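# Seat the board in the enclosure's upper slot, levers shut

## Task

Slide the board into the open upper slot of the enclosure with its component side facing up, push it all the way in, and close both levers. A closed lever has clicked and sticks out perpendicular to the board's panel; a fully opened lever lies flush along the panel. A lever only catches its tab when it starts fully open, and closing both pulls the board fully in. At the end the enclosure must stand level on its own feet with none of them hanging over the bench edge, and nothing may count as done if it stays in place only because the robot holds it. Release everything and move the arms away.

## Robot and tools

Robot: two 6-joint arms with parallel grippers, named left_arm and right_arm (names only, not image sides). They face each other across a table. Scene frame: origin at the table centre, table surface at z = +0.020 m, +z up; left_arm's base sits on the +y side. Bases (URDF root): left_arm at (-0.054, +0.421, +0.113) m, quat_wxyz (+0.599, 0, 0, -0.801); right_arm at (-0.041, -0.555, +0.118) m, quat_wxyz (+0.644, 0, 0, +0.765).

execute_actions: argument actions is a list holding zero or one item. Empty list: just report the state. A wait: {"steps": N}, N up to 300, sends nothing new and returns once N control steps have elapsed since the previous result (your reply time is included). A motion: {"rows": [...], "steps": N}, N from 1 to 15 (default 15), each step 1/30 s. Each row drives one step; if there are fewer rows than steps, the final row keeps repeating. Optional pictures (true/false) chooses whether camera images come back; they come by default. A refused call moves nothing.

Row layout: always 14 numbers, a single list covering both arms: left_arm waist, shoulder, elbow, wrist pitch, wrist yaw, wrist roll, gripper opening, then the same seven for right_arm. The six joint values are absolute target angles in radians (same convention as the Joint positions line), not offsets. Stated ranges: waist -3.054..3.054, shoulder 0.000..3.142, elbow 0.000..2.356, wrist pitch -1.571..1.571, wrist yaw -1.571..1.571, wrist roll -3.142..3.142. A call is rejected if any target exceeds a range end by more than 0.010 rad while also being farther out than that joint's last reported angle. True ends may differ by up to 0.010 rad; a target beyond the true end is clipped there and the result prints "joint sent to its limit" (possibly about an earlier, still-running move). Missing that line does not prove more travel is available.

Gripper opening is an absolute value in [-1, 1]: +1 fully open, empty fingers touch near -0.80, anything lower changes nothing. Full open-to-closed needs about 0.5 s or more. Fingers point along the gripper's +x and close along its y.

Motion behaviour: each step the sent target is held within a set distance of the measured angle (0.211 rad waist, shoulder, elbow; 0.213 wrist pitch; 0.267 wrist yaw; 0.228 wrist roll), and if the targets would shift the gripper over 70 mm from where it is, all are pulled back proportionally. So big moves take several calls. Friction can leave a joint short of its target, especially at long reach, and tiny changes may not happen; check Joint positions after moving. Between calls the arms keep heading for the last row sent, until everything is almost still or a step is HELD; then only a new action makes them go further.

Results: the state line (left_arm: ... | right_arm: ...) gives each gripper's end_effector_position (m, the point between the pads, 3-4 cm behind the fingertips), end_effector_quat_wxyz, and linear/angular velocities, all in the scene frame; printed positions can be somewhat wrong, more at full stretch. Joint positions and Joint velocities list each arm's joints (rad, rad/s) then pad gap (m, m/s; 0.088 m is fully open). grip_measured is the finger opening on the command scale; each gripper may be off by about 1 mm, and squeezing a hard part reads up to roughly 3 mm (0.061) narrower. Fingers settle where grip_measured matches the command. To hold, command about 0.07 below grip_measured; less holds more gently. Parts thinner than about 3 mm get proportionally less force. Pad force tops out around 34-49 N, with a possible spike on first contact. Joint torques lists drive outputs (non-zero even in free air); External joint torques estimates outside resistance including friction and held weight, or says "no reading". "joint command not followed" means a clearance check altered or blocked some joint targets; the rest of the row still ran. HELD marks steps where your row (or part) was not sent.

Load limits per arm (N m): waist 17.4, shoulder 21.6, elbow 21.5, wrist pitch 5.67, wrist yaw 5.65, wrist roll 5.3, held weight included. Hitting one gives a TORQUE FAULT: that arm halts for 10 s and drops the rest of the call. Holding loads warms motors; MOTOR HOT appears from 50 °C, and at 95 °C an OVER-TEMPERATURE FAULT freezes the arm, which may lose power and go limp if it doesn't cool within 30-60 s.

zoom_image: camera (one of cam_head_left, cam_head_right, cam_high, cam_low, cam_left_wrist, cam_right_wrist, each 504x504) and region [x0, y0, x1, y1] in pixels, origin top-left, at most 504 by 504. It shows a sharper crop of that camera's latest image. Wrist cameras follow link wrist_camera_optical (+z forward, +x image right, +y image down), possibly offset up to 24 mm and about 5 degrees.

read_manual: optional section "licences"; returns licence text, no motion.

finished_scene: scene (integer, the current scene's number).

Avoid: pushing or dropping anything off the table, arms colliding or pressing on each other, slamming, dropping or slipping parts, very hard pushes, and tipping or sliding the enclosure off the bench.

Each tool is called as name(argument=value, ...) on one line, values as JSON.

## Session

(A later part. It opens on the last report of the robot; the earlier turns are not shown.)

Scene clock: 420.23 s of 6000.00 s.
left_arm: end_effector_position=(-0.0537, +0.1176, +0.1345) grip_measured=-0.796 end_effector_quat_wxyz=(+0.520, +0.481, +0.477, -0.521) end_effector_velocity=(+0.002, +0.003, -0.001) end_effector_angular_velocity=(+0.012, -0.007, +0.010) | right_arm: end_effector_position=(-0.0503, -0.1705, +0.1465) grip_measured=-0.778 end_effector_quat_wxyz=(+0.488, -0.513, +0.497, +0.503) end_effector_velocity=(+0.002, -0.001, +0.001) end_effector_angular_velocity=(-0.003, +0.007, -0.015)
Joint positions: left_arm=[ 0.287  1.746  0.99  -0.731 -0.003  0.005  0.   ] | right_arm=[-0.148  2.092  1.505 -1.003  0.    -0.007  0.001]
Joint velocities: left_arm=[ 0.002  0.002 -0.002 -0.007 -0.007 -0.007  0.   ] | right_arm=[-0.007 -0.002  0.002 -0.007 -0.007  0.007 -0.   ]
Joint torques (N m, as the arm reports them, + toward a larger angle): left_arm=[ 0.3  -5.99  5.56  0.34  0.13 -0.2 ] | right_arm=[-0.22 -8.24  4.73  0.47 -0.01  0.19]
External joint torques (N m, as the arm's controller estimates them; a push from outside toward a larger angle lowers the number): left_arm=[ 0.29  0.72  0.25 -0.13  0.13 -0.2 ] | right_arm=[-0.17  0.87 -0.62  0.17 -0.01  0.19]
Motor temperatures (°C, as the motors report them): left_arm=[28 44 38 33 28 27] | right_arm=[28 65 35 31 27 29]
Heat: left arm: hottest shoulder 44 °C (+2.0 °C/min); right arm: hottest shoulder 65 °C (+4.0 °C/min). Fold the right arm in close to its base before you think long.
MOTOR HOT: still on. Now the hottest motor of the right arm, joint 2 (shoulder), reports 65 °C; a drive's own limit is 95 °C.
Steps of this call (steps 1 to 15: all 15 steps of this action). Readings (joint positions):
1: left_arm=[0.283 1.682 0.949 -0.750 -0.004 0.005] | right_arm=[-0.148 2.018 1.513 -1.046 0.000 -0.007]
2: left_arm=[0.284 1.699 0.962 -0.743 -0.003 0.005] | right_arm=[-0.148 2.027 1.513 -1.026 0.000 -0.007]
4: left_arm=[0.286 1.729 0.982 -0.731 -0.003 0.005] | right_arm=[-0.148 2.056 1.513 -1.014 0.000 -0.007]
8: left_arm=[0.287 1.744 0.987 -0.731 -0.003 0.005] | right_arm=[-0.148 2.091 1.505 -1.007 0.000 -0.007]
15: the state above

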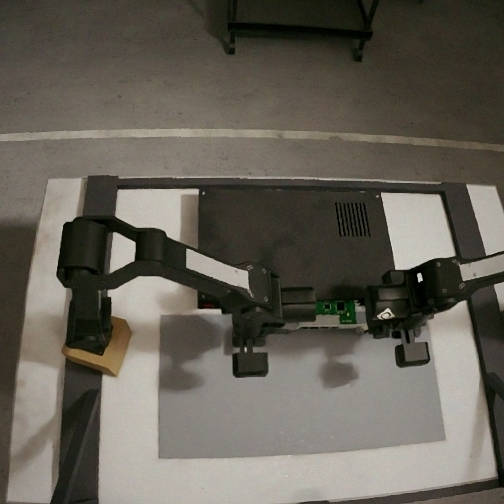

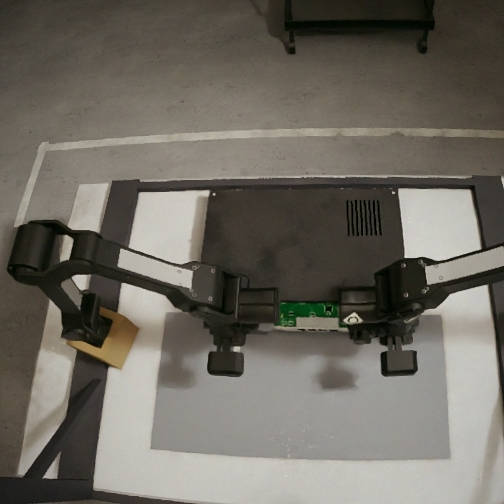

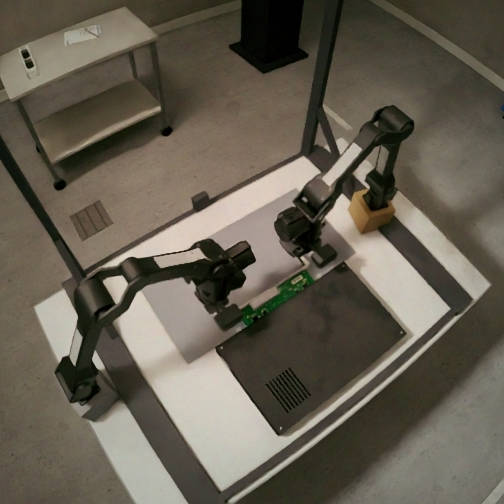

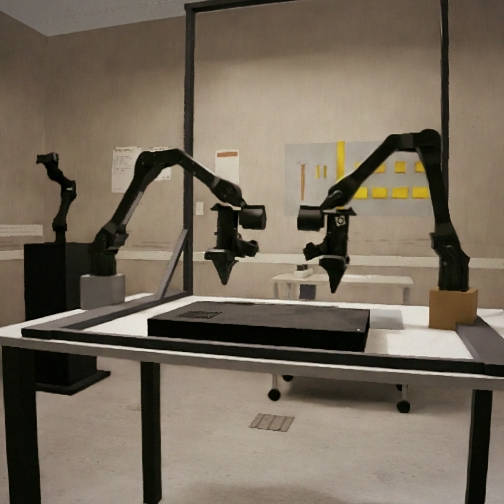

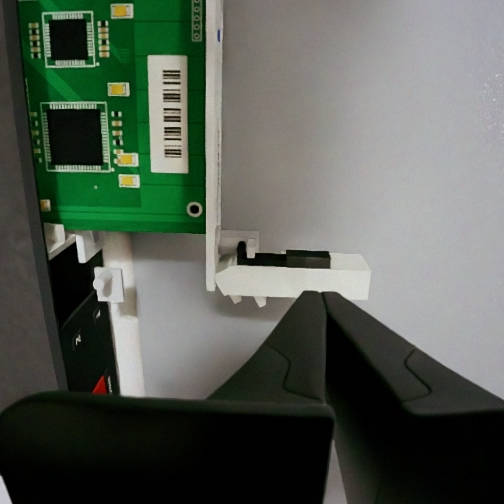

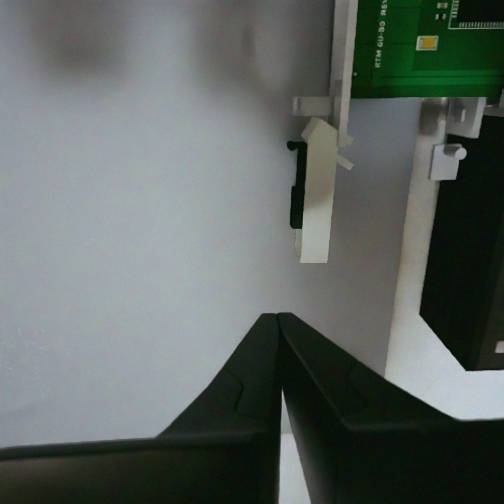

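execute_actions(actions=[{"rows":[[0.29,1.83,1.1,-0.71,0,0.0,-0.8,-0.15,2.1,1.5,-1.0,0,0.0,-0.8]],"steps":10}], pictures=false)

execute_actions(actions=[{"rows":[[0.29,1.87,1.06,-0.64,0,0.0,-0.8,-0.15,2.1,1.5,-1.0,0,0.0,-0.8],[0.29,1.87,1.06,-0.64,0,0.0,-0.8,-0.15,2.1,1.5,-1.0,0,0.0,-0.8],[0.29,1.87,1.06,-0.64,0,0.0,-0.8,-0.15,2.1,1.5,-1.0,0,0.0,-0.8],[0.29,1.87,1.06,-0.64,0,0.0,-0.8,-0.15,2.1,1.5,-1.0,0,0.0,-0.8],[0.29,1.925,1.015,-0.573,0,0.0,-0.8,-0.15,2.1,1.5,-1.0,0,0.0,-0.8]],"steps":15}])

Scene clock: 435.23 s of 6000.00 s.
left_arm: end_effector_position=(-0.0537, +0.0847, +0.1394) grip_measured=-0.796 end_effector_quat_wxyz=(+0.533, +0.466, +0.462, -0.534) end_effector_velocity=(-0.002, +0.002, -0.010) end_effector_angular_velocity=(+0.037, +0.008, +0.004) | right_arm: end_effector_position=(-0.0503, -0.1704, +0.1465) grip_measured=-0.778 end_effector_quat_wxyz=(+0.488, -0.512, +0.496, +0.503) end_effector_velocity=(-0.000, -0.004, -0.001) end_effector_angular_velocity=(-0.012, +0.007, +0.005)
Joint positions: left_arm=[ 0.287  1.813  1.09  -0.71  -0.003  0.005  0.   ] | right_arm=[-0.148  2.092  1.505 -1.002  0.    -0.007  0.001]
Joint velocities: left_arm=[-0.002  0.037  0.007 -0.007  0.007 -0.007  0.   ] | right_arm=[-0.002 -0.002 -0.007 -0.007 -0.007 -0.007  0.   ]
Joint torques (N m, as the arm reports them, + toward a larger angle): left_arm=[ 0.31 -6.58  5.69  0.26  0.12 -0.19] | right_arm=[-0.23 -8.25  4.75  0.48 -0.01  0.2 ]
External joint torques (N m, as the arm's controller estimates them; a push from outside toward a larger angle lowers the number): left_arm=[ 0.36  0.81  0.17 -0.32  0.12 -0.2 ] | right_arm=[-0.23  0.81 -0.54  0.21  0.    0.2 ]
Motor temperatures (°C, as the motors report them): left_arm=[28 43 39 33 28 27] | right_arm=[28 59 34 31 27 30]
Heat: left arm: hottest shoulder 43 °C (+1.0 °C/min); right arm: hottest shoulder 59 °C (-1.0 °C/min). Fold the right arm in close to its base before you think long.
MOTOR HOT: still on. Now the hottest motor of the right arm, joint 2 (shoulder), reports 59 °C; a drive's own limit is 95 °C.
Steps of this call (steps 1 to 15: the robot went on to your last target; steps 16 to 90: nothing new was sent; then 11.67 s passed at rest; steps 91 to 100: all 10 steps of this action). Readings (joint positions):
91: left_arm=[0.287 1.759 1.006 -0.738 -0.003 0.005] | right_arm=[-0.148 2.092 1.505 -1.002 0.000 -0.007]
92: left_arm=[0.287 1.775 1.028 -0.728 -0.003 0.005] | right_arm=[-0.148 2.092 1.505 -1.002 0.000 -0.007]
94: left_arm=[0.287 1.803 1.067 -0.710 -0.003 0.005] | right_arm=[-0.148 2.092 1.505 -1.002 0.000 -0.007]
98: left_arm=[0.287 1.810 1.088 -0.710 -0.003 0.005] | right_arm=[-0.148 2.092 1.505 -1.002 0.000 -0.007]
100: the state above

Scene clock: 435.73 s of 6000.00 s.
left_arm: end_effector_position=(-0.0536, +0.0884, +0.0954) grip_measured=-0.796 end_effector_quat_wxyz=(+0.526, +0.475, +0.471, -0.526) end_effector_velocity=(+0.000, -0.001, +0.000) end_effector_angular_velocity=(-0.007, -0.007, +0.006) | right_arm: end_effector_position=(-0.0503, -0.1704, +0.1465) grip_measured=-0.778 end_effector_quat_wxyz=(+0.488, -0.512, +0.496, +0.503) end_effector_velocity=(-0.000, -0.002, +0.000) end_effector_angular_velocity=(-0.008, +0.008, +0.019)
Joint positions: left_arm=[ 0.287  1.914  1.024 -0.574 -0.003  0.005  0.   ] | right_arm=[-0.148  2.092  1.505 -1.002  0.    -0.007  0.001]
Joint velocities: left_arm=[-0.002 -0.002 -0.002  0.007 -0.007 -0.007  0.   ] | right_arm=[-0.002 -0.002 -0.002 -0.007 -0.007 -0.022 -0.   ]
Joint torques (N m, as the arm reports them, + toward a larger angle): left_arm=[ 0.31 -7.3   3.31  0.26  0.12 -0.19] | right_arm=[-0.23 -8.27  4.77  0.47 -0.02  0.19]
External joint torques (N m, as the arm's controller estimates them; a push from outside toward a larger angle lowers the number): left_arm=[ 0.31  0.27 -1.59 -0.26  0.13 -0.19] | right_arm=[-0.17  0.82 -0.58  0.17 -0.01  0.19]
Motor temperatures (°C, as the motors report them): left_arm=[28 43 39 33 28 27] | right_arm=[28 59 34 31 27 30]
Heat: left arm: hottest shoulder 43 °C (+1.0 °C/min); right arm: hottest shoulder 59 °C (-1.0 °C/min). Fold the right arm in close to its base before you think long.
MOTOR HOT: still on. Now the hottest motor of the right arm, joint 2 (shoulder), reports 59 °C; a drive's own limit is 95 °C.
Steps of this call (steps 1 to 15: all 15 steps of this action). Readings (joint positions):
1: left_arm=[0.287 1.819 1.088 -0.698 -0.003 0.005] | right_arm=[-0.148 2.092 1.505 -1.002 0.000 -0.007]
2: left_arm=[0.287 1.827 1.086 -0.677 -0.003 0.005] | right_arm=[-0.148 2.092 1.505 -1.002 0.000 -0.007]
4: left_arm=[0.287 1.844 1.082 -0.657 -0.003 0.005] | right_arm=[-0.148 2.092 1.505 -1.002 0.000 -0.007]
8: left_arm=[0.287 1.895 1.042 -0.596 -0.003 0.005] | right_arm=[-0.148 2.092 1.505 -1.002 0.000 -0.007]
15: the state above

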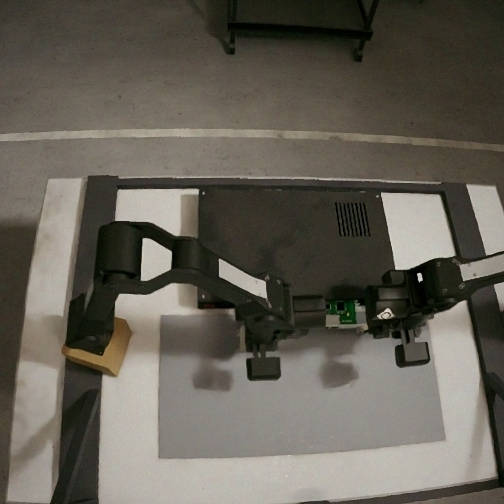

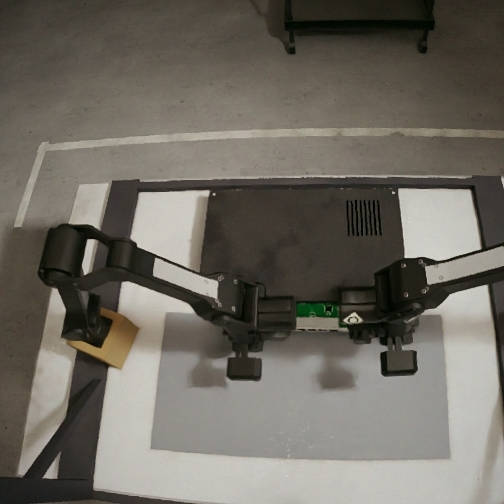

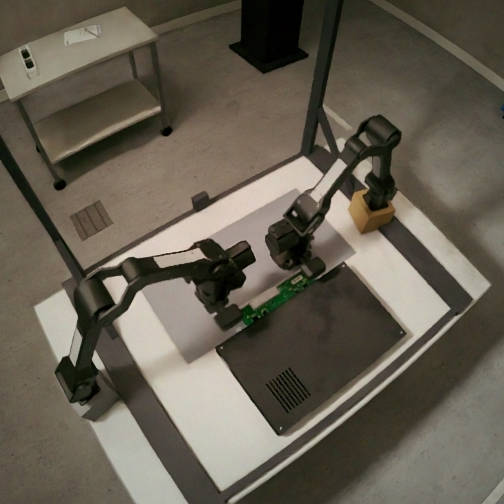

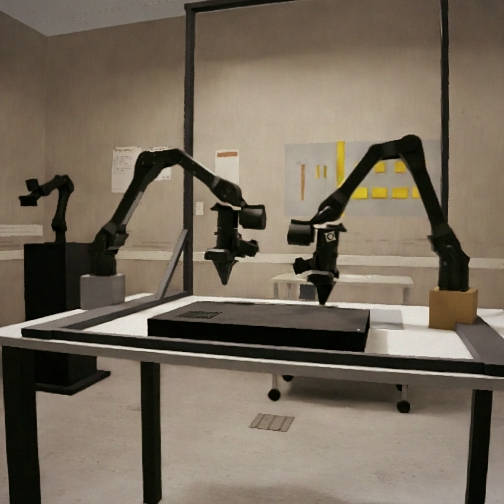

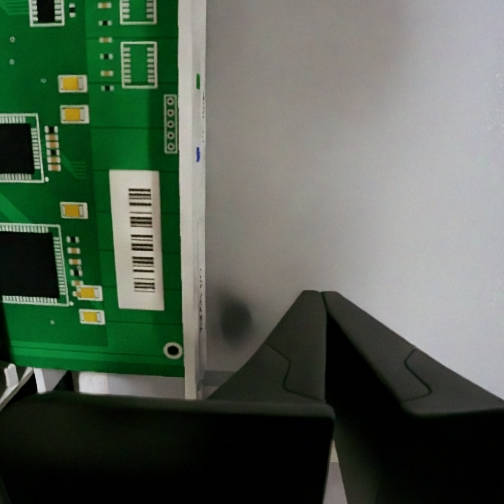

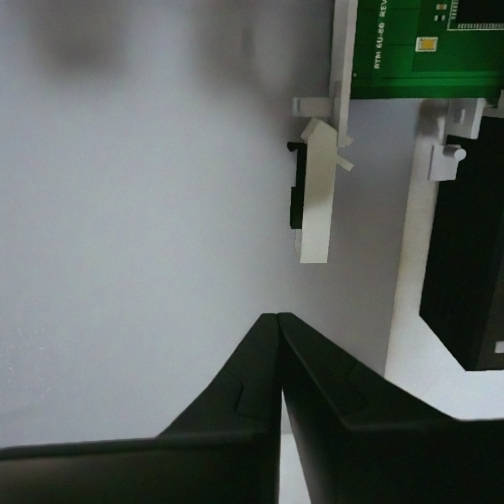

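execute_actions(actions=[{"rows":[[0.29,1.91,0.99,-0.61,0,0.0,-0.8,-0.12,2.2,1.62,-0.97,0,0.04,-0.8],[0.29,1.91,0.99,-0.61,0,0.0,-0.8,-0.12,2.2,1.62,-0.97,0,0.04,-0.8],[0.29,1.90,0.98,-0.63,0,0.0,-0.8,-0.12,2.2,1.62,-0.97,0,0.04,-0.8],[0.29,1.90,0.98,-0.63,0,0.0,-0.8,-0.12,2.2,1.62,-0.97,0,0.04,-0.8],[0.29,1.89,0.97,-0.645,0,0.0,-0.8,-0.12,2.2,1.62,-0.97,0,0.04,-0.8],[0.29,1.89,0.97,-0.645,0,0.0,-0.8,-0.12,2.2,1.62,-0.97,0,0.04,-0.8],[0.29,1.875,0.955,-0.66,0,0.0,-0.8,-0.12,2.2,1.62,-0.97,0,0.04,-0.8]],"steps":15}])

Scene clock: 445.20 s of 6000.00 s.
left_arm: end_effector_position=(-0.0538, +0.1210, +0.0934) grip_measured=-0.796 end_effector_quat_wxyz=(+0.502, +0.499, +0.496, -0.503) end_effector_velocity=(+0.003, +0.023, -0.008) end_effector_angular_velocity=(+0.076, -0.022, +0.020) | right_arm: end_effector_position=(-0.0623, -0.1406, +0.1355) grip_measured=-0.778 end_effector_quat_wxyz=(+0.500, -0.499, +0.490, +0.510) end_effector_velocity=(-0.002, +0.004, +0.003) end_effector_angular_velocity=(+0.016, +0.023, +0.005)
Joint positions: left_arm=[ 0.287  1.88   0.972 -0.653 -0.002  0.005  0.   ] | right_arm=[-0.121  2.185  1.608 -0.973  0.     0.033  0.001]
Joint velocities: left_arm=[-0.002 -0.002 -0.042 -0.037 -0.022 -0.022  0.   ] | right_arm=[-0.002 -0.002  0.007  0.007 -0.022 -0.007 -0.   ]
Joint torques (N m, as the arm reports them, + toward a larger angle): left_arm=[ 0.25 -8.45  2.62 -0.36  0.09 -0.18] | right_arm=[-0.01 -8.32  6.33  0.55 -0.01  0.2 ]
External joint torques (N m, as the arm's controller estimates them; a push from outside toward a larger angle lowers the number): left_arm=[ 0.2  -1.27 -2.25 -0.76  0.11 -0.18] | right_arm=[-0.02  1.4   0.91  0.18  0.    0.2 ]
Motor temperatures (°C, as the motors report them): left_arm=[28 44 38 32 28 27] | right_arm=[28 56 34 31 27 30]
Heat: left arm: hottest shoulder 44 °C (+2.0 °C/min); right arm: hottest shoulder 56 °C (-4.0 °C/min). Fold the right arm in close to its base before you think long.
MOTOR HOT: still on. Now the hottest motor of the right arm, joint 2 (shoulder), reports 56 °C; a drive's own limit is 95 °C.
Steps of this call (steps 1 to 15: the robot went on to your last target; steps 16 to 90: nothing new was sent; then 5.97 s passed at rest; steps 91 to 105: all 15 steps of this action). Readings (joint positions):
91: left_arm=[0.287 1.914 1.021 -0.576 -0.003 0.005] | right_arm=[-0.147 2.105 1.520 -1.006 0.000 0.003]
92: left_arm=[0.287 1.914 1.018 -0.585 -0.003 0.005] | right_arm=[-0.143 2.124 1.545 -0.992 0.000 0.012]
94: left_arm=[0.287 1.913 1.006 -0.608 -0.003 0.005] | right_arm=[-0.133 2.160 1.586 -0.973 0.000 0.023]
98: left_arm=[0.287 1.893 0.989 -0.630 -0.002 0.005] | right_arm=[-0.121 2.183 1.600 -0.973 0.000 0.030]
105: the state above

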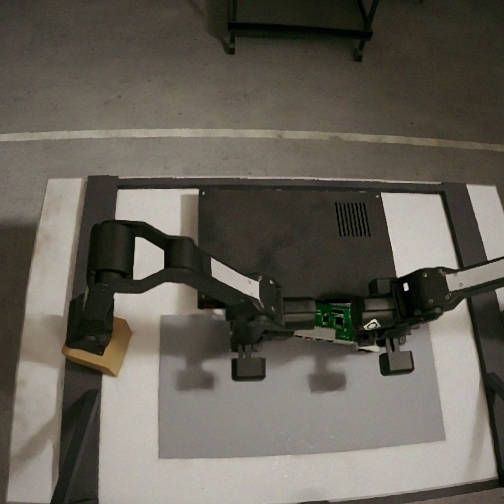

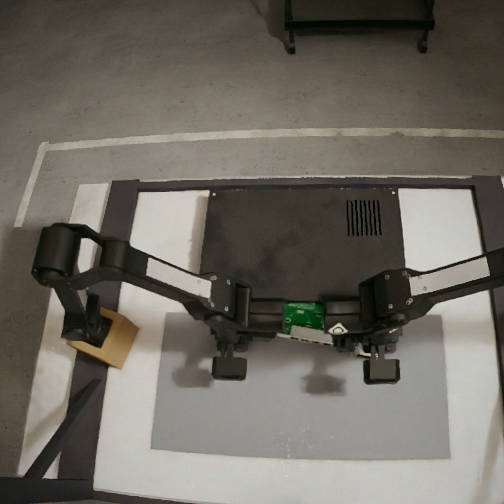

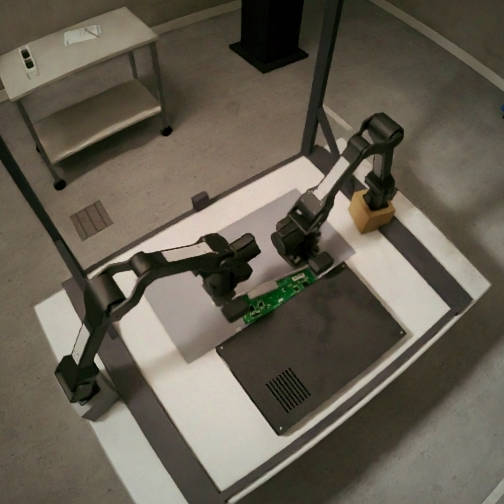

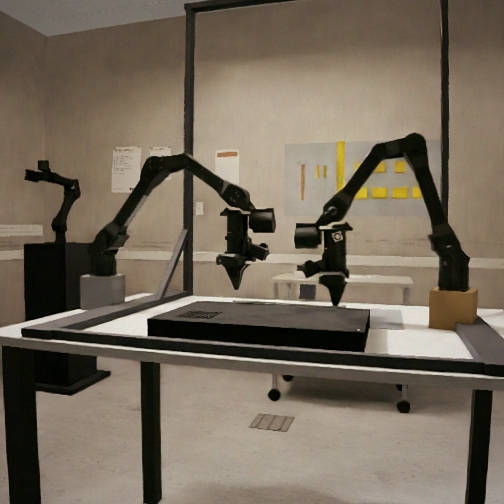

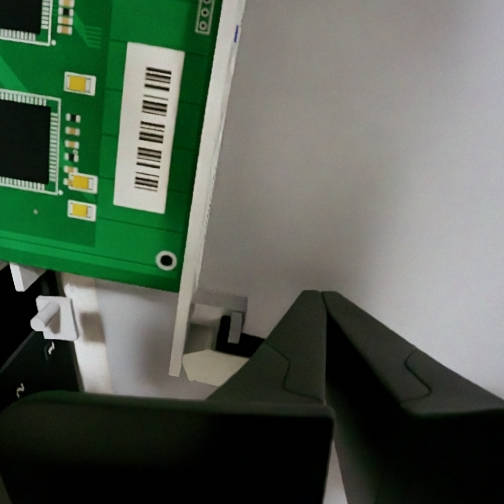

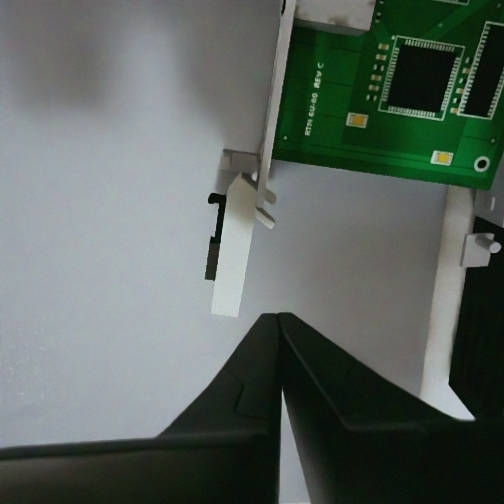

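execute_actions(actions=[{"rows":[[0.29,1.905,0.985,-0.60,0,0.0,-0.8,-0.03,2.2,1.62,-0.97,0,0.13,-0.8]],"steps":15}])

zoom_image(camera="cam_high", region=[200,230,360,350])

Scene clock: 453.60 s of 6000.00 s.
left_arm: end_effector_position=(-0.0538, +0.1095, +0.0915) grip_measured=-0.796 end_effector_quat_wxyz=(+0.513, +0.488, +0.485, -0.514) end_effector_velocity=(-0.003, +0.000, +0.001) end_effector_angular_velocity=(+0.002, +0.007, -0.015) | right_arm: end_effector_position=(-0.1006, -0.1441, +0.1356) grip_measured=-0.778 end_effector_quat_wxyz=(+0.499, -0.499, +0.490, +0.512) end_effector_velocity=(+0.000, -0.002, +0.000) end_effector_angular_velocity=(-0.008, +0.006, -0.010)
Joint positions: left_arm=[ 0.287  1.891  0.976 -0.602 -0.002  0.005  0.   ] | right_arm=[-0.028  2.185  1.609 -0.972 -0.     0.122  0.001]
Joint velocities: left_arm=[-0.007 -0.002  0.002 -0.007  0.007  0.007  0.   ] | right_arm=[-0.002 -0.002 -0.002 -0.007 -0.007  0.007 -0.   ]
Joint torques (N m, as the arm reports them, + toward a larger angle): left_arm=[ 0.27 -6.46  5.    0.32  0.07 -0.18] | right_arm=[-0.19 -8.32  6.47  0.55  0.03  0.19]
External joint torques (N m, as the arm's controller estimates them; a push from outside toward a larger angle lowers the number): left_arm=[ 0.32  0.87  0.15 -0.13  0.07 -0.18] | right_arm=[-0.3   1.46  1.04  0.18  0.04  0.19]
Motor temperatures (°C, as the motors report them): left_arm=[28 45 37 32 27 27] | right_arm=[28 55 34 31 27 30]
Heat: left arm: hottest shoulder 45 °C (+2.0 °C/min); right arm: hottest shoulder 55 °C (-6.0 °C/min). Fold the right arm in close to its base before you think long.
MOTOR HOT: still on. Now the hottest motor of the right arm, joint 2 (shoulder), reports 55 °C; a drive's own limit is 95 °C.
Steps of this call (steps 1 to 15: the robot went on to your last target; steps 16 to 90: nothing new was sent; then 4.90 s passed at rest; steps 91 to 105: all 15 steps of this action). Readings (joint positions):
91: left_arm=[0.287 1.880 0.969 -0.648 -0.002 0.005] | right_arm=[-0.115 2.185 1.608 -0.973 0.003 0.058]
92: left_arm=[0.287 1.882 0.969 -0.635 -0.002 0.005] | right_arm=[-0.102 2.185 1.608 -0.973 0.004 0.079]
94: left_arm=[0.287 1.886 0.972 -0.616 -0.002 0.005] | right_arm=[-0.065 2.185 1.609 -0.972 0.003 0.101]
98: left_arm=[0.287 1.889 0.976 -0.605 -0.002 0.005] | right_arm=[-0.023 2.185 1.609 -0.972 -0.000 0.117]
105: the state above

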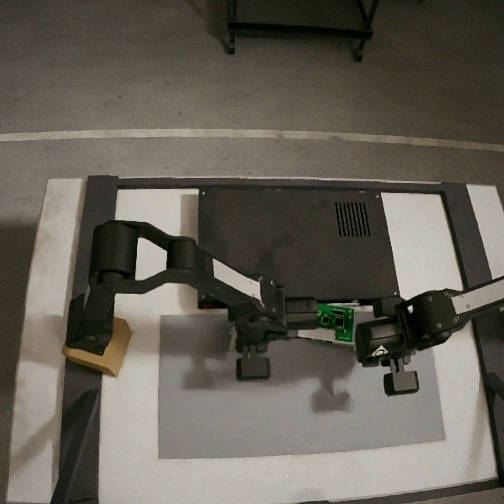

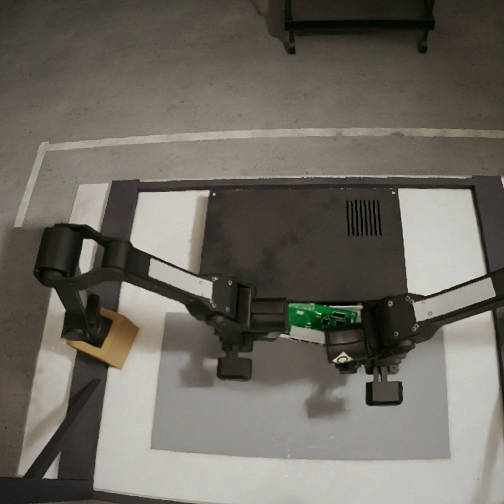

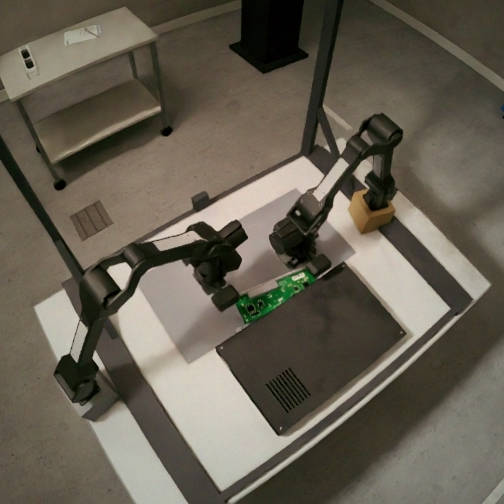

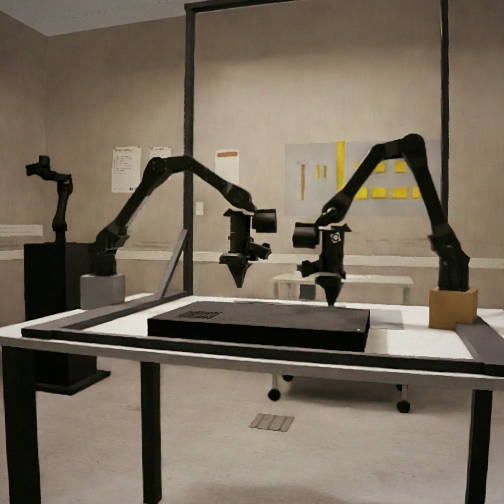

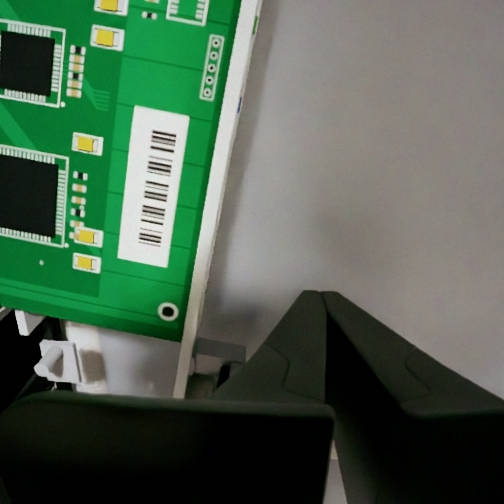

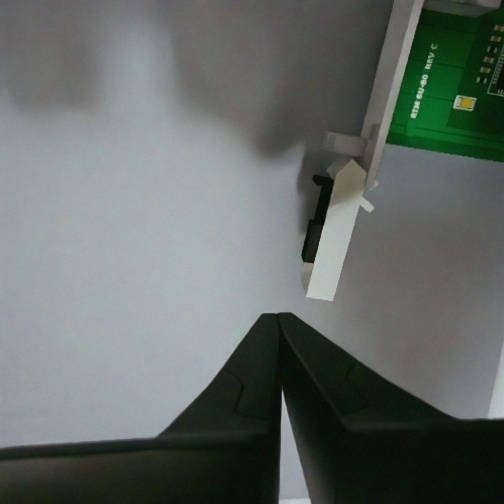

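Region (200, 230, 360, 350) of cam_high's 504x504 image, scaled by 3.150, with more detail than that image has; it fills the top 378 rows of this view, and the rest is white.

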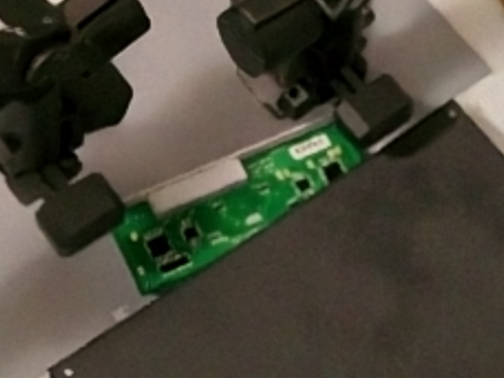

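execute_actions(actions=[{"rows":[[0.29,1.8,1.08,-0.72,0,0.0,-0.8,-0.1,2.2,1.85,-1.15,0,0.19,-0.2]],"steps":12}], pictures=false)

execute_actions(actions=[{"rows":[[0.1,1.4,0.75,-0.8,0,-1.4,-0.2,-0.173,2.35,2.1,-1.2,0,0.19,-0.2]],"steps":15}], pictures=false)

execute_actions(actions=[{"rows":[[0.1,1.4,0.75,-0.8,0,-1.4,-0.2,-0.173,2.525,2.28,-1.15,0,0.19,-0.2]],"steps":15}])

Scene clock: 468.70 s of 6000.00 s.
left_arm: end_effector_position=(-0.0538, +0.0897, +0.1399) grip_measured=-0.796 end_effector_quat_wxyz=(+0.531, +0.468, +0.465, -0.532) end_effector_velocity=(-0.004, +0.004, +0.001) end_effector_angular_velocity=(+0.017, +0.010, +0.014) | right_arm: end_effector_position=(-0.0713, -0.1153, +0.1904) grip_measured=-0.212 end_effector_quat_wxyz=(+0.543, -0.450, +0.511, +0.491) end_effector_velocity=(-0.012, -0.010, -0.004) end_effector_angular_velocity=(-0.047, +0.005, +0.020)
Joint positions: left_arm=[ 0.287  1.8    1.077 -0.719 -0.002  0.005  0.   ] | right_arm=[-0.104  2.193  1.842 -1.146 -0.     0.182  0.029]
Joint velocities: left_arm=[-0.007 -0.002  0.002 -0.022  0.007 -0.022  0.   ] | right_arm=[ 0.027  0.007 -0.002 -0.037 -0.007  0.007  0.005]
Joint torques (N m, as the arm reports them, + toward a larger angle): left_arm=[ 0.27 -8.13  4.93  0.35  0.08 -0.18] | right_arm=[ 0.1  -9.42  6.39  0.33  0.02  0.17]
External joint torques (N m, as the arm's controller estimates them; a push from outside toward a larger angle lowers the number): left_arm=[ 0.32 -0.7  -0.82 -0.29  0.09 -0.19] | right_arm=[ 0.14  1.01  0.32 -0.16  0.02  0.17]
Motor temperatures (°C, as the motors report them): left_arm=[28 44 37 31 27 27] | right_arm=[28 54 34 31 27 30]
Heat: left arm: hottest shoulder 44 °C (+0.0 °C/min); right arm: hottest shoulder 54 °C (-10.0 °C/min). Fold the right arm in close to its base before you think long.
MOTOR HOT: still on. Now the hottest motor of the right arm, joint 2 (shoulder), reports 54 °C; a drive's own limit is 95 °C.
Steps of this call (steps 1 to 15: the robot went on to your last target; steps 16 to 90: nothing new was sent; then 11.70 s passed at rest; steps 91 to 102: all 12 steps of this action). Readings (joint positions):
91: left_arm=[0.287 1.883 0.993 -0.632 -0.002 0.005] | right_arm=[-0.032 2.190 1.642 -1.019 -0.002 0.137]
92: left_arm=[0.287 1.876 1.008 -0.664 -0.002 0.005] | right_arm=[-0.041 2.202 1.687 -1.063 -0.003 0.151]
94: left_arm=[0.287 1.844 1.038 -0.687 -0.002 0.005] | right_arm=[-0.070 2.207 1.764 -1.096 -0.003 0.168]
98: left_arm=[0.287 1.802 1.077 -0.707 -0.002 0.005] | right_arm=[-0.105 2.192 1.838 -1.133 -0.000 0.180]
102: the state above

Scene clock: 469.20 s of 6000.00 s.
left_arm: end_effector_position=(-0.0976, +0.1880, +0.1609) grip_measured=-0.206 end_effector_quat_wxyz=(+0.653, +0.246, +0.634, -0.333) end_effector_velocity=(+0.002, +0.017, -0.008) end_effector_angular_velocity=(+0.090, +0.202, +1.839) | right_arm: end_effector_position=(-0.0445, -0.0771, +0.1930) grip_measured=-0.203 end_effector_quat_wxyz=(+0.568, -0.421, +0.514, +0.486) end_effector_velocity=(+0.065, +0.061, +0.006) end_effector_angular_velocity=(+0.086, -0.006, -0.142)
Joint positions: left_arm=[ 0.104  1.411  0.765 -0.798  0.003 -0.908  0.029] | right_arm=[-0.165  2.318  2.056 -1.189 -0.     0.183  0.029]
Joint velocities: left_arm=[-0.017 -0.017 -0.042 -0.022 -0.022 -1.868  0.002] | right_arm=[-0.134  0.212  0.379 -0.081  0.007  0.007 -0.   ]
Joint torques (N m, as the arm reports them, + toward a larger angle): left_arm=[-0.32 -6.1   3.68  0.16 -0.16 -0.2 ] | right_arm=[ 0.08 -9.54  6.82  0.14  0.03  0.18]
External joint torques (N m, as the arm's controller estimates them; a push from outside toward a larger angle lowers the number): left_arm=[-0.31 -1.59 -2.11 -0.41 -0.11 -0.21] | right_arm=[-0.38  1.56  1.02 -0.2   0.05  0.18]
Motor temperatures (°C, as the motors report them): left_arm=[28 44 37 31 27 27] | right_arm=[28 54 34 31 27 30]
Heat: left arm: hottest shoulder 44 °C (+0.0 °C/min); right arm: hottest shoulder 54 °C (-10.1 °C/min). Fold the right arm in close to its base before you think long.
MOTOR HOT: still on. Now the hottest motor of the right arm, joint 2 (shoulder), reports 54 °C; a drive's own limit is 95 °C.
A step of this action was HELD (marked below), so the robot has no last target. An arm can still carry out its HELD step.
Steps of this call (steps 1 to 15: all 15 steps of this action). Readings (joint positions):
1: left_arm=[0.276 1.779 1.054 -0.711 -0.008 -0.036] | right_arm=[-0.103 2.193 1.842 -1.146 -0.000 0.182] HELD
2: left_arm=[0.247 1.742 1.016 -0.730 -0.010 -0.089] | right_arm=[-0.103 2.193 1.842 -1.146 -0.000 0.182] HELD
4: left_arm=[0.168 1.633 0.911 -0.769 0.000 -0.206] | right_arm=[-0.104 2.195 1.851 -1.149 -0.000 0.182]
8: left_arm=[0.108 1.456 0.789 -0.799 0.004 -0.462] | right_arm=[-0.121 2.235 1.916 -1.163 -0.000 0.182]
15: the state above
joint command not followed: on one or more control steps a check withheld the commanded joint targets of the right arm, and it was not sent them on those steps.
cause: the commanded joint targets would bring a part of the robot too close to another arm (a part of this arm just beyond joint 4 (wrist pitch) and a part of the other arm just beyond its joint 4 (wrist pitch)); next, command targets that bring no part of the robot closer to that arm.

Scene clock: 469.70 s of 6000.00 s.
left_arm: end_effector_position=(-0.0978, +0.1886, +0.1612) grip_measured=-0.203 end_effector_quat_wxyz=(+0.693, +0.083, +0.695, -0.173) end_effector_velocity=(+0.001, +0.002, -0.001) end_effector_angular_velocity=(+0.012, -0.003, +0.049) | right_arm: end_effector_position=(-0.0405, -0.0315, +0.1587) grip_measured=-0.203 end_effector_quat_wxyz=(+0.580, -0.404, +0.503, +0.497) end_effector_velocity=(+0.000, +0.013, +0.020) end_effector_angular_velocity=(+0.061, +0.003, +0.020)
Joint positions: left_arm=[ 0.103  1.407  0.763 -0.798  0.003 -1.39   0.029] | right_arm=[-0.173  2.517  2.268 -1.152 -0.     0.183  0.029]
Joint velocities: left_arm=[-0.002  0.002 -0.002 -0.007 -0.007 -0.051 -0.   ] | right_arm=[-0.002 -0.002  0.066 -0.007 -0.007 -0.022 -0.   ]
Joint torques (N m, as the arm reports them, + toward a larger angle): left_arm=[-0.35 -5.92  3.52  0.1  -0.17 -0.18] | right_arm=[ -0.08 -10.96   6.51   0.69   0.03   0.2 ]
External joint torques (N m, as the arm's controller estimates them; a push from outside toward a larger angle lowers the number): left_arm=[-0.36 -1.55 -2.11 -0.42 -0.11 -0.18] | right_arm=[-0.07  0.64  0.84  0.15  0.02  0.2 ]
Motor temperatures (°C, as the motors report them): left_arm=[28 44 37 31 27 27] | right_arm=[28 54 34 31 27 30]
Heat: left arm: hottest shoulder 44 °C (+0.0 °C/min); right arm: hottest shoulder 54 °C (-10.0 °C/min). Fold the right arm in close to its base before you think long.
MOTOR HOT: still on. Now the hottest motor of the right arm, joint 2 (shoulder), reports 54 °C; a drive's own limit is 95 °C.
Steps of this call (steps 1 to 15: all 15 steps of this action). Readings (joint positions):
1: left_arm=[0.104 1.411 0.764 -0.798 0.003 -0.972] | right_arm=[-0.169 2.353 2.101 -1.203 -0.000 0.183]
2: left_arm=[0.104 1.410 0.763 -0.798 0.003 -1.036] | right_arm=[-0.172 2.389 2.158 -1.174 -0.000 0.183]
4: left_arm=[0.104 1.409 0.763 -0.798 0.003 -1.164] | right_arm=[-0.173 2.451 2.228 -1.151 -0.000 0.183]
8: left_arm=[0.104 1.407 0.763 -0.798 0.003 -1.338] | right_arm=[-0.173 2.507 2.249 -1.154 -0.000 0.183]
15: the state above

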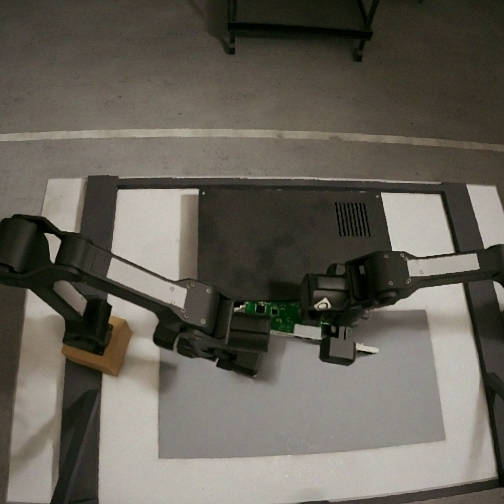

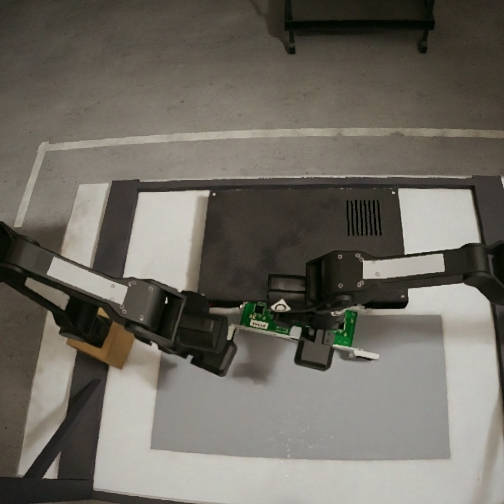

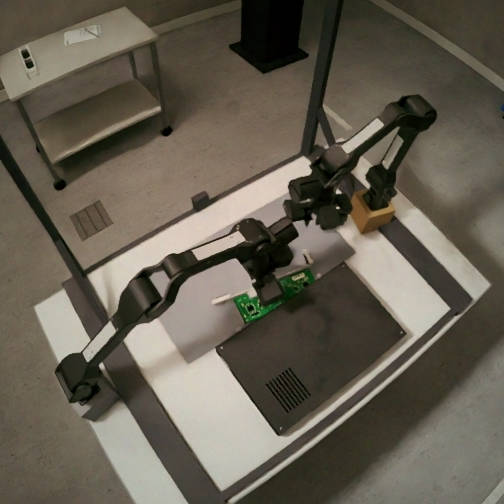

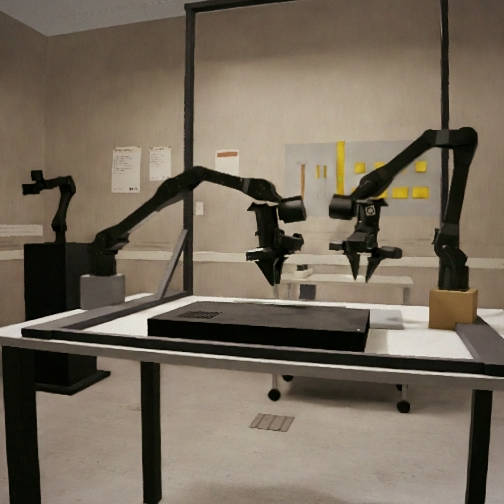

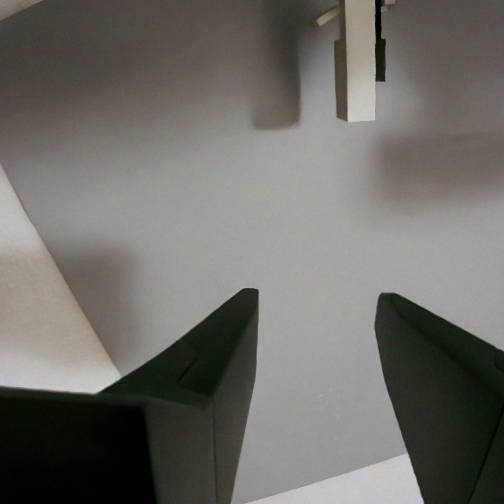

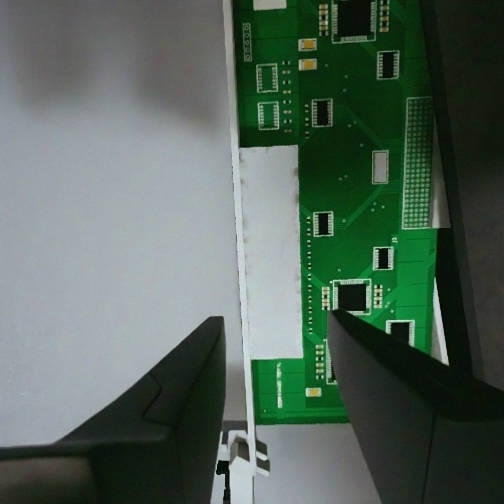

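execute_actions(actions=[{"rows":[[0.1,1.41,0.75,-0.8,0,-1.4,-0.2,-0.173,2.54,2.23,-1.07,0,0.19,-0.2],[0.1,1.41,0.75,-0.8,0,-1.4,-0.2,-0.173,2.54,2.23,-1.07,0,0.19,-0.2],[0.1,1.41,0.75,-0.8,0,-1.4,-0.2,-0.173,2.54,2.23,-1.07,0,0.19,-0.2],[0.1,1.41,0.75,-0.8,0,-1.4,-0.2,-0.173,2.565,2.16,-0.985,0,0.19,-0.2]],"steps":15}])

Scene clock: 483.53 s of 6000.00 s.
left_arm: end_effector_position=(-0.0978, +0.1886, +0.1612) grip_measured=-0.203 end_effector_quat_wxyz=(+0.693, +0.081, +0.695, -0.171) end_effector_velocity=(+0.004, -0.000, -0.001) end_effector_angular_velocity=(-0.007, -0.022, -0.002) | right_arm: end_effector_position=(-0.0405, -0.0239, +0.1143) grip_measured=-0.203 end_effector_quat_wxyz=(+0.584, -0.398, +0.499, +0.502) end_effector_velocity=(+0.001, +0.017, +0.004) end_effector_angular_velocity=(+0.081, +0.017, +0.018)
Joint positions: left_arm=[ 0.103  1.407  0.763 -0.798  0.003 -1.395  0.029] | right_arm=[-0.173  2.559  2.168 -0.99  -0.     0.183  0.029]
Joint velocities: left_arm=[ 0.002 -0.002 -0.007  0.007 -0.022  0.007 -0.   ] | right_arm=[-0.007 -0.002 -0.002  0.081 -0.022 -0.022 -0.   ]
Joint torques (N m, as the arm reports them, + toward a larger angle): left_arm=[-0.32 -4.76  3.52  0.1  -0.17 -0.19] | right_arm=[ -0.05 -11.34   5.1    0.78   0.02   0.19]
External joint torques (N m, as the arm's controller estimates them; a push from outside toward a larger angle lowers the number): left_arm=[-0.34 -0.38 -2.13 -0.42 -0.11 -0.2 ] | right_arm=[ 0.03  0.84 -0.83  0.15  0.02  0.19]
Motor temperatures (°C, as the motors report them): left_arm=[28 43 37 31 27 27] | right_arm=[28 56 35 31 27 30]
Heat: left arm: hottest shoulder 43 °C (-1.0 °C/min); right arm: hottest shoulder 56 °C (-7.1 °C/min). Fold the right arm in close to its base before you think long.
MOTOR HOT: still on. Now the hottest motor of the right arm, joint 2 (shoulder), reports 56 °C; a drive's own limit is 95 °C.
Steps of this call (steps 1 to 15: the robot went on to your last target; steps 16 to 90: nothing new was sent; then 10.33 s passed at rest; steps 91 to 105: all 15 steps of this action). Readings (joint positions):
91: left_arm=[0.103 1.407 0.763 -0.798 0.003 -1.395] | right_arm=[-0.173 2.517 2.265 -1.136 -0.000 0.183]
92: left_arm=[0.103 1.407 0.763 -0.798 0.003 -1.395] | right_arm=[-0.173 2.517 2.260 -1.111 -0.000 0.183]
94: left_arm=[0.103 1.407 0.763 -0.798 0.003 -1.395] | right_arm=[-0.173 2.519 2.240 -1.072 -0.000 0.183]
98: left_arm=[0.103 1.407 0.763 -0.798 0.003 -1.395] | right_arm=[-0.173 2.537 2.190 -1.009 -0.000 0.183]
105: the state above

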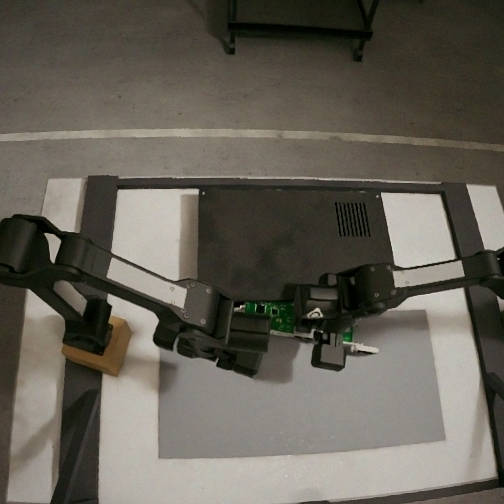

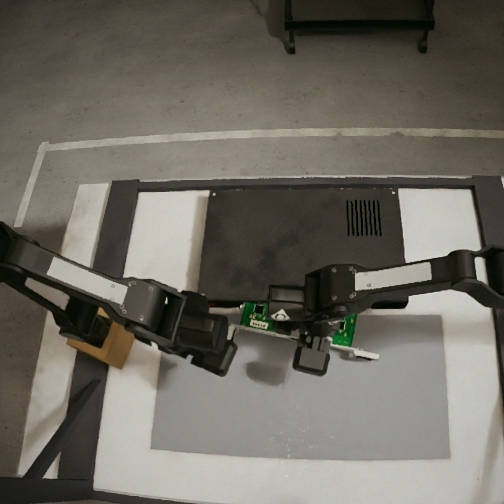

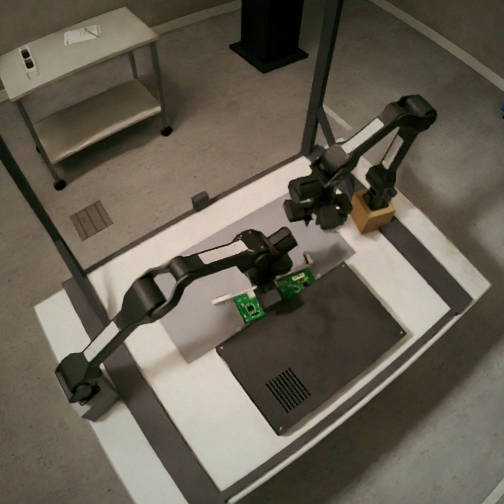

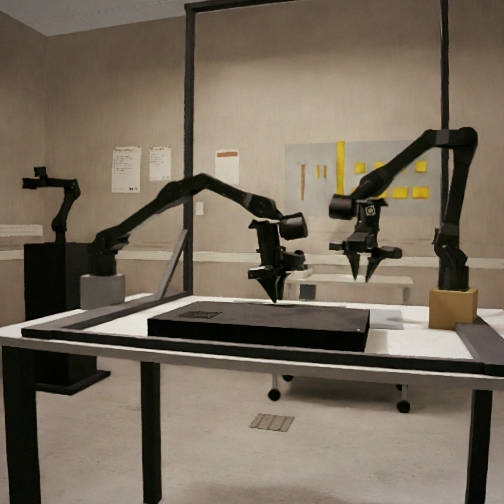

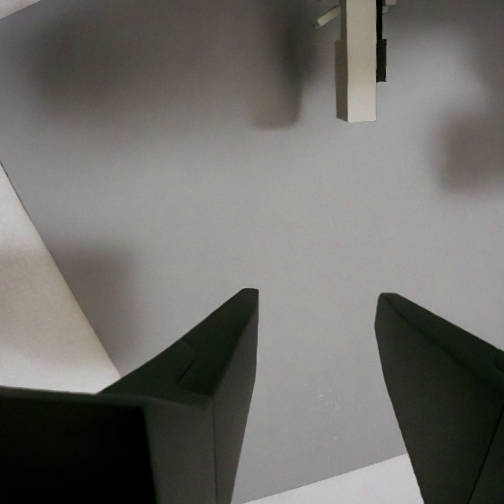

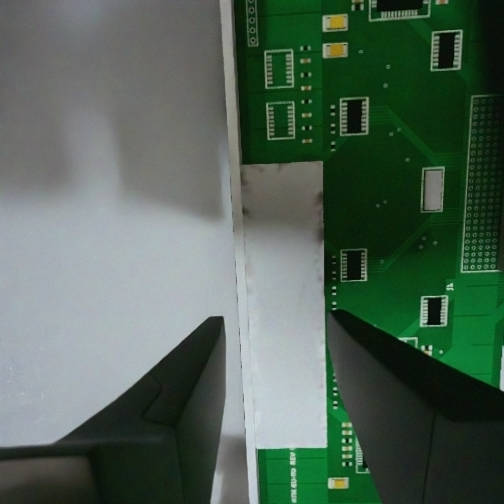

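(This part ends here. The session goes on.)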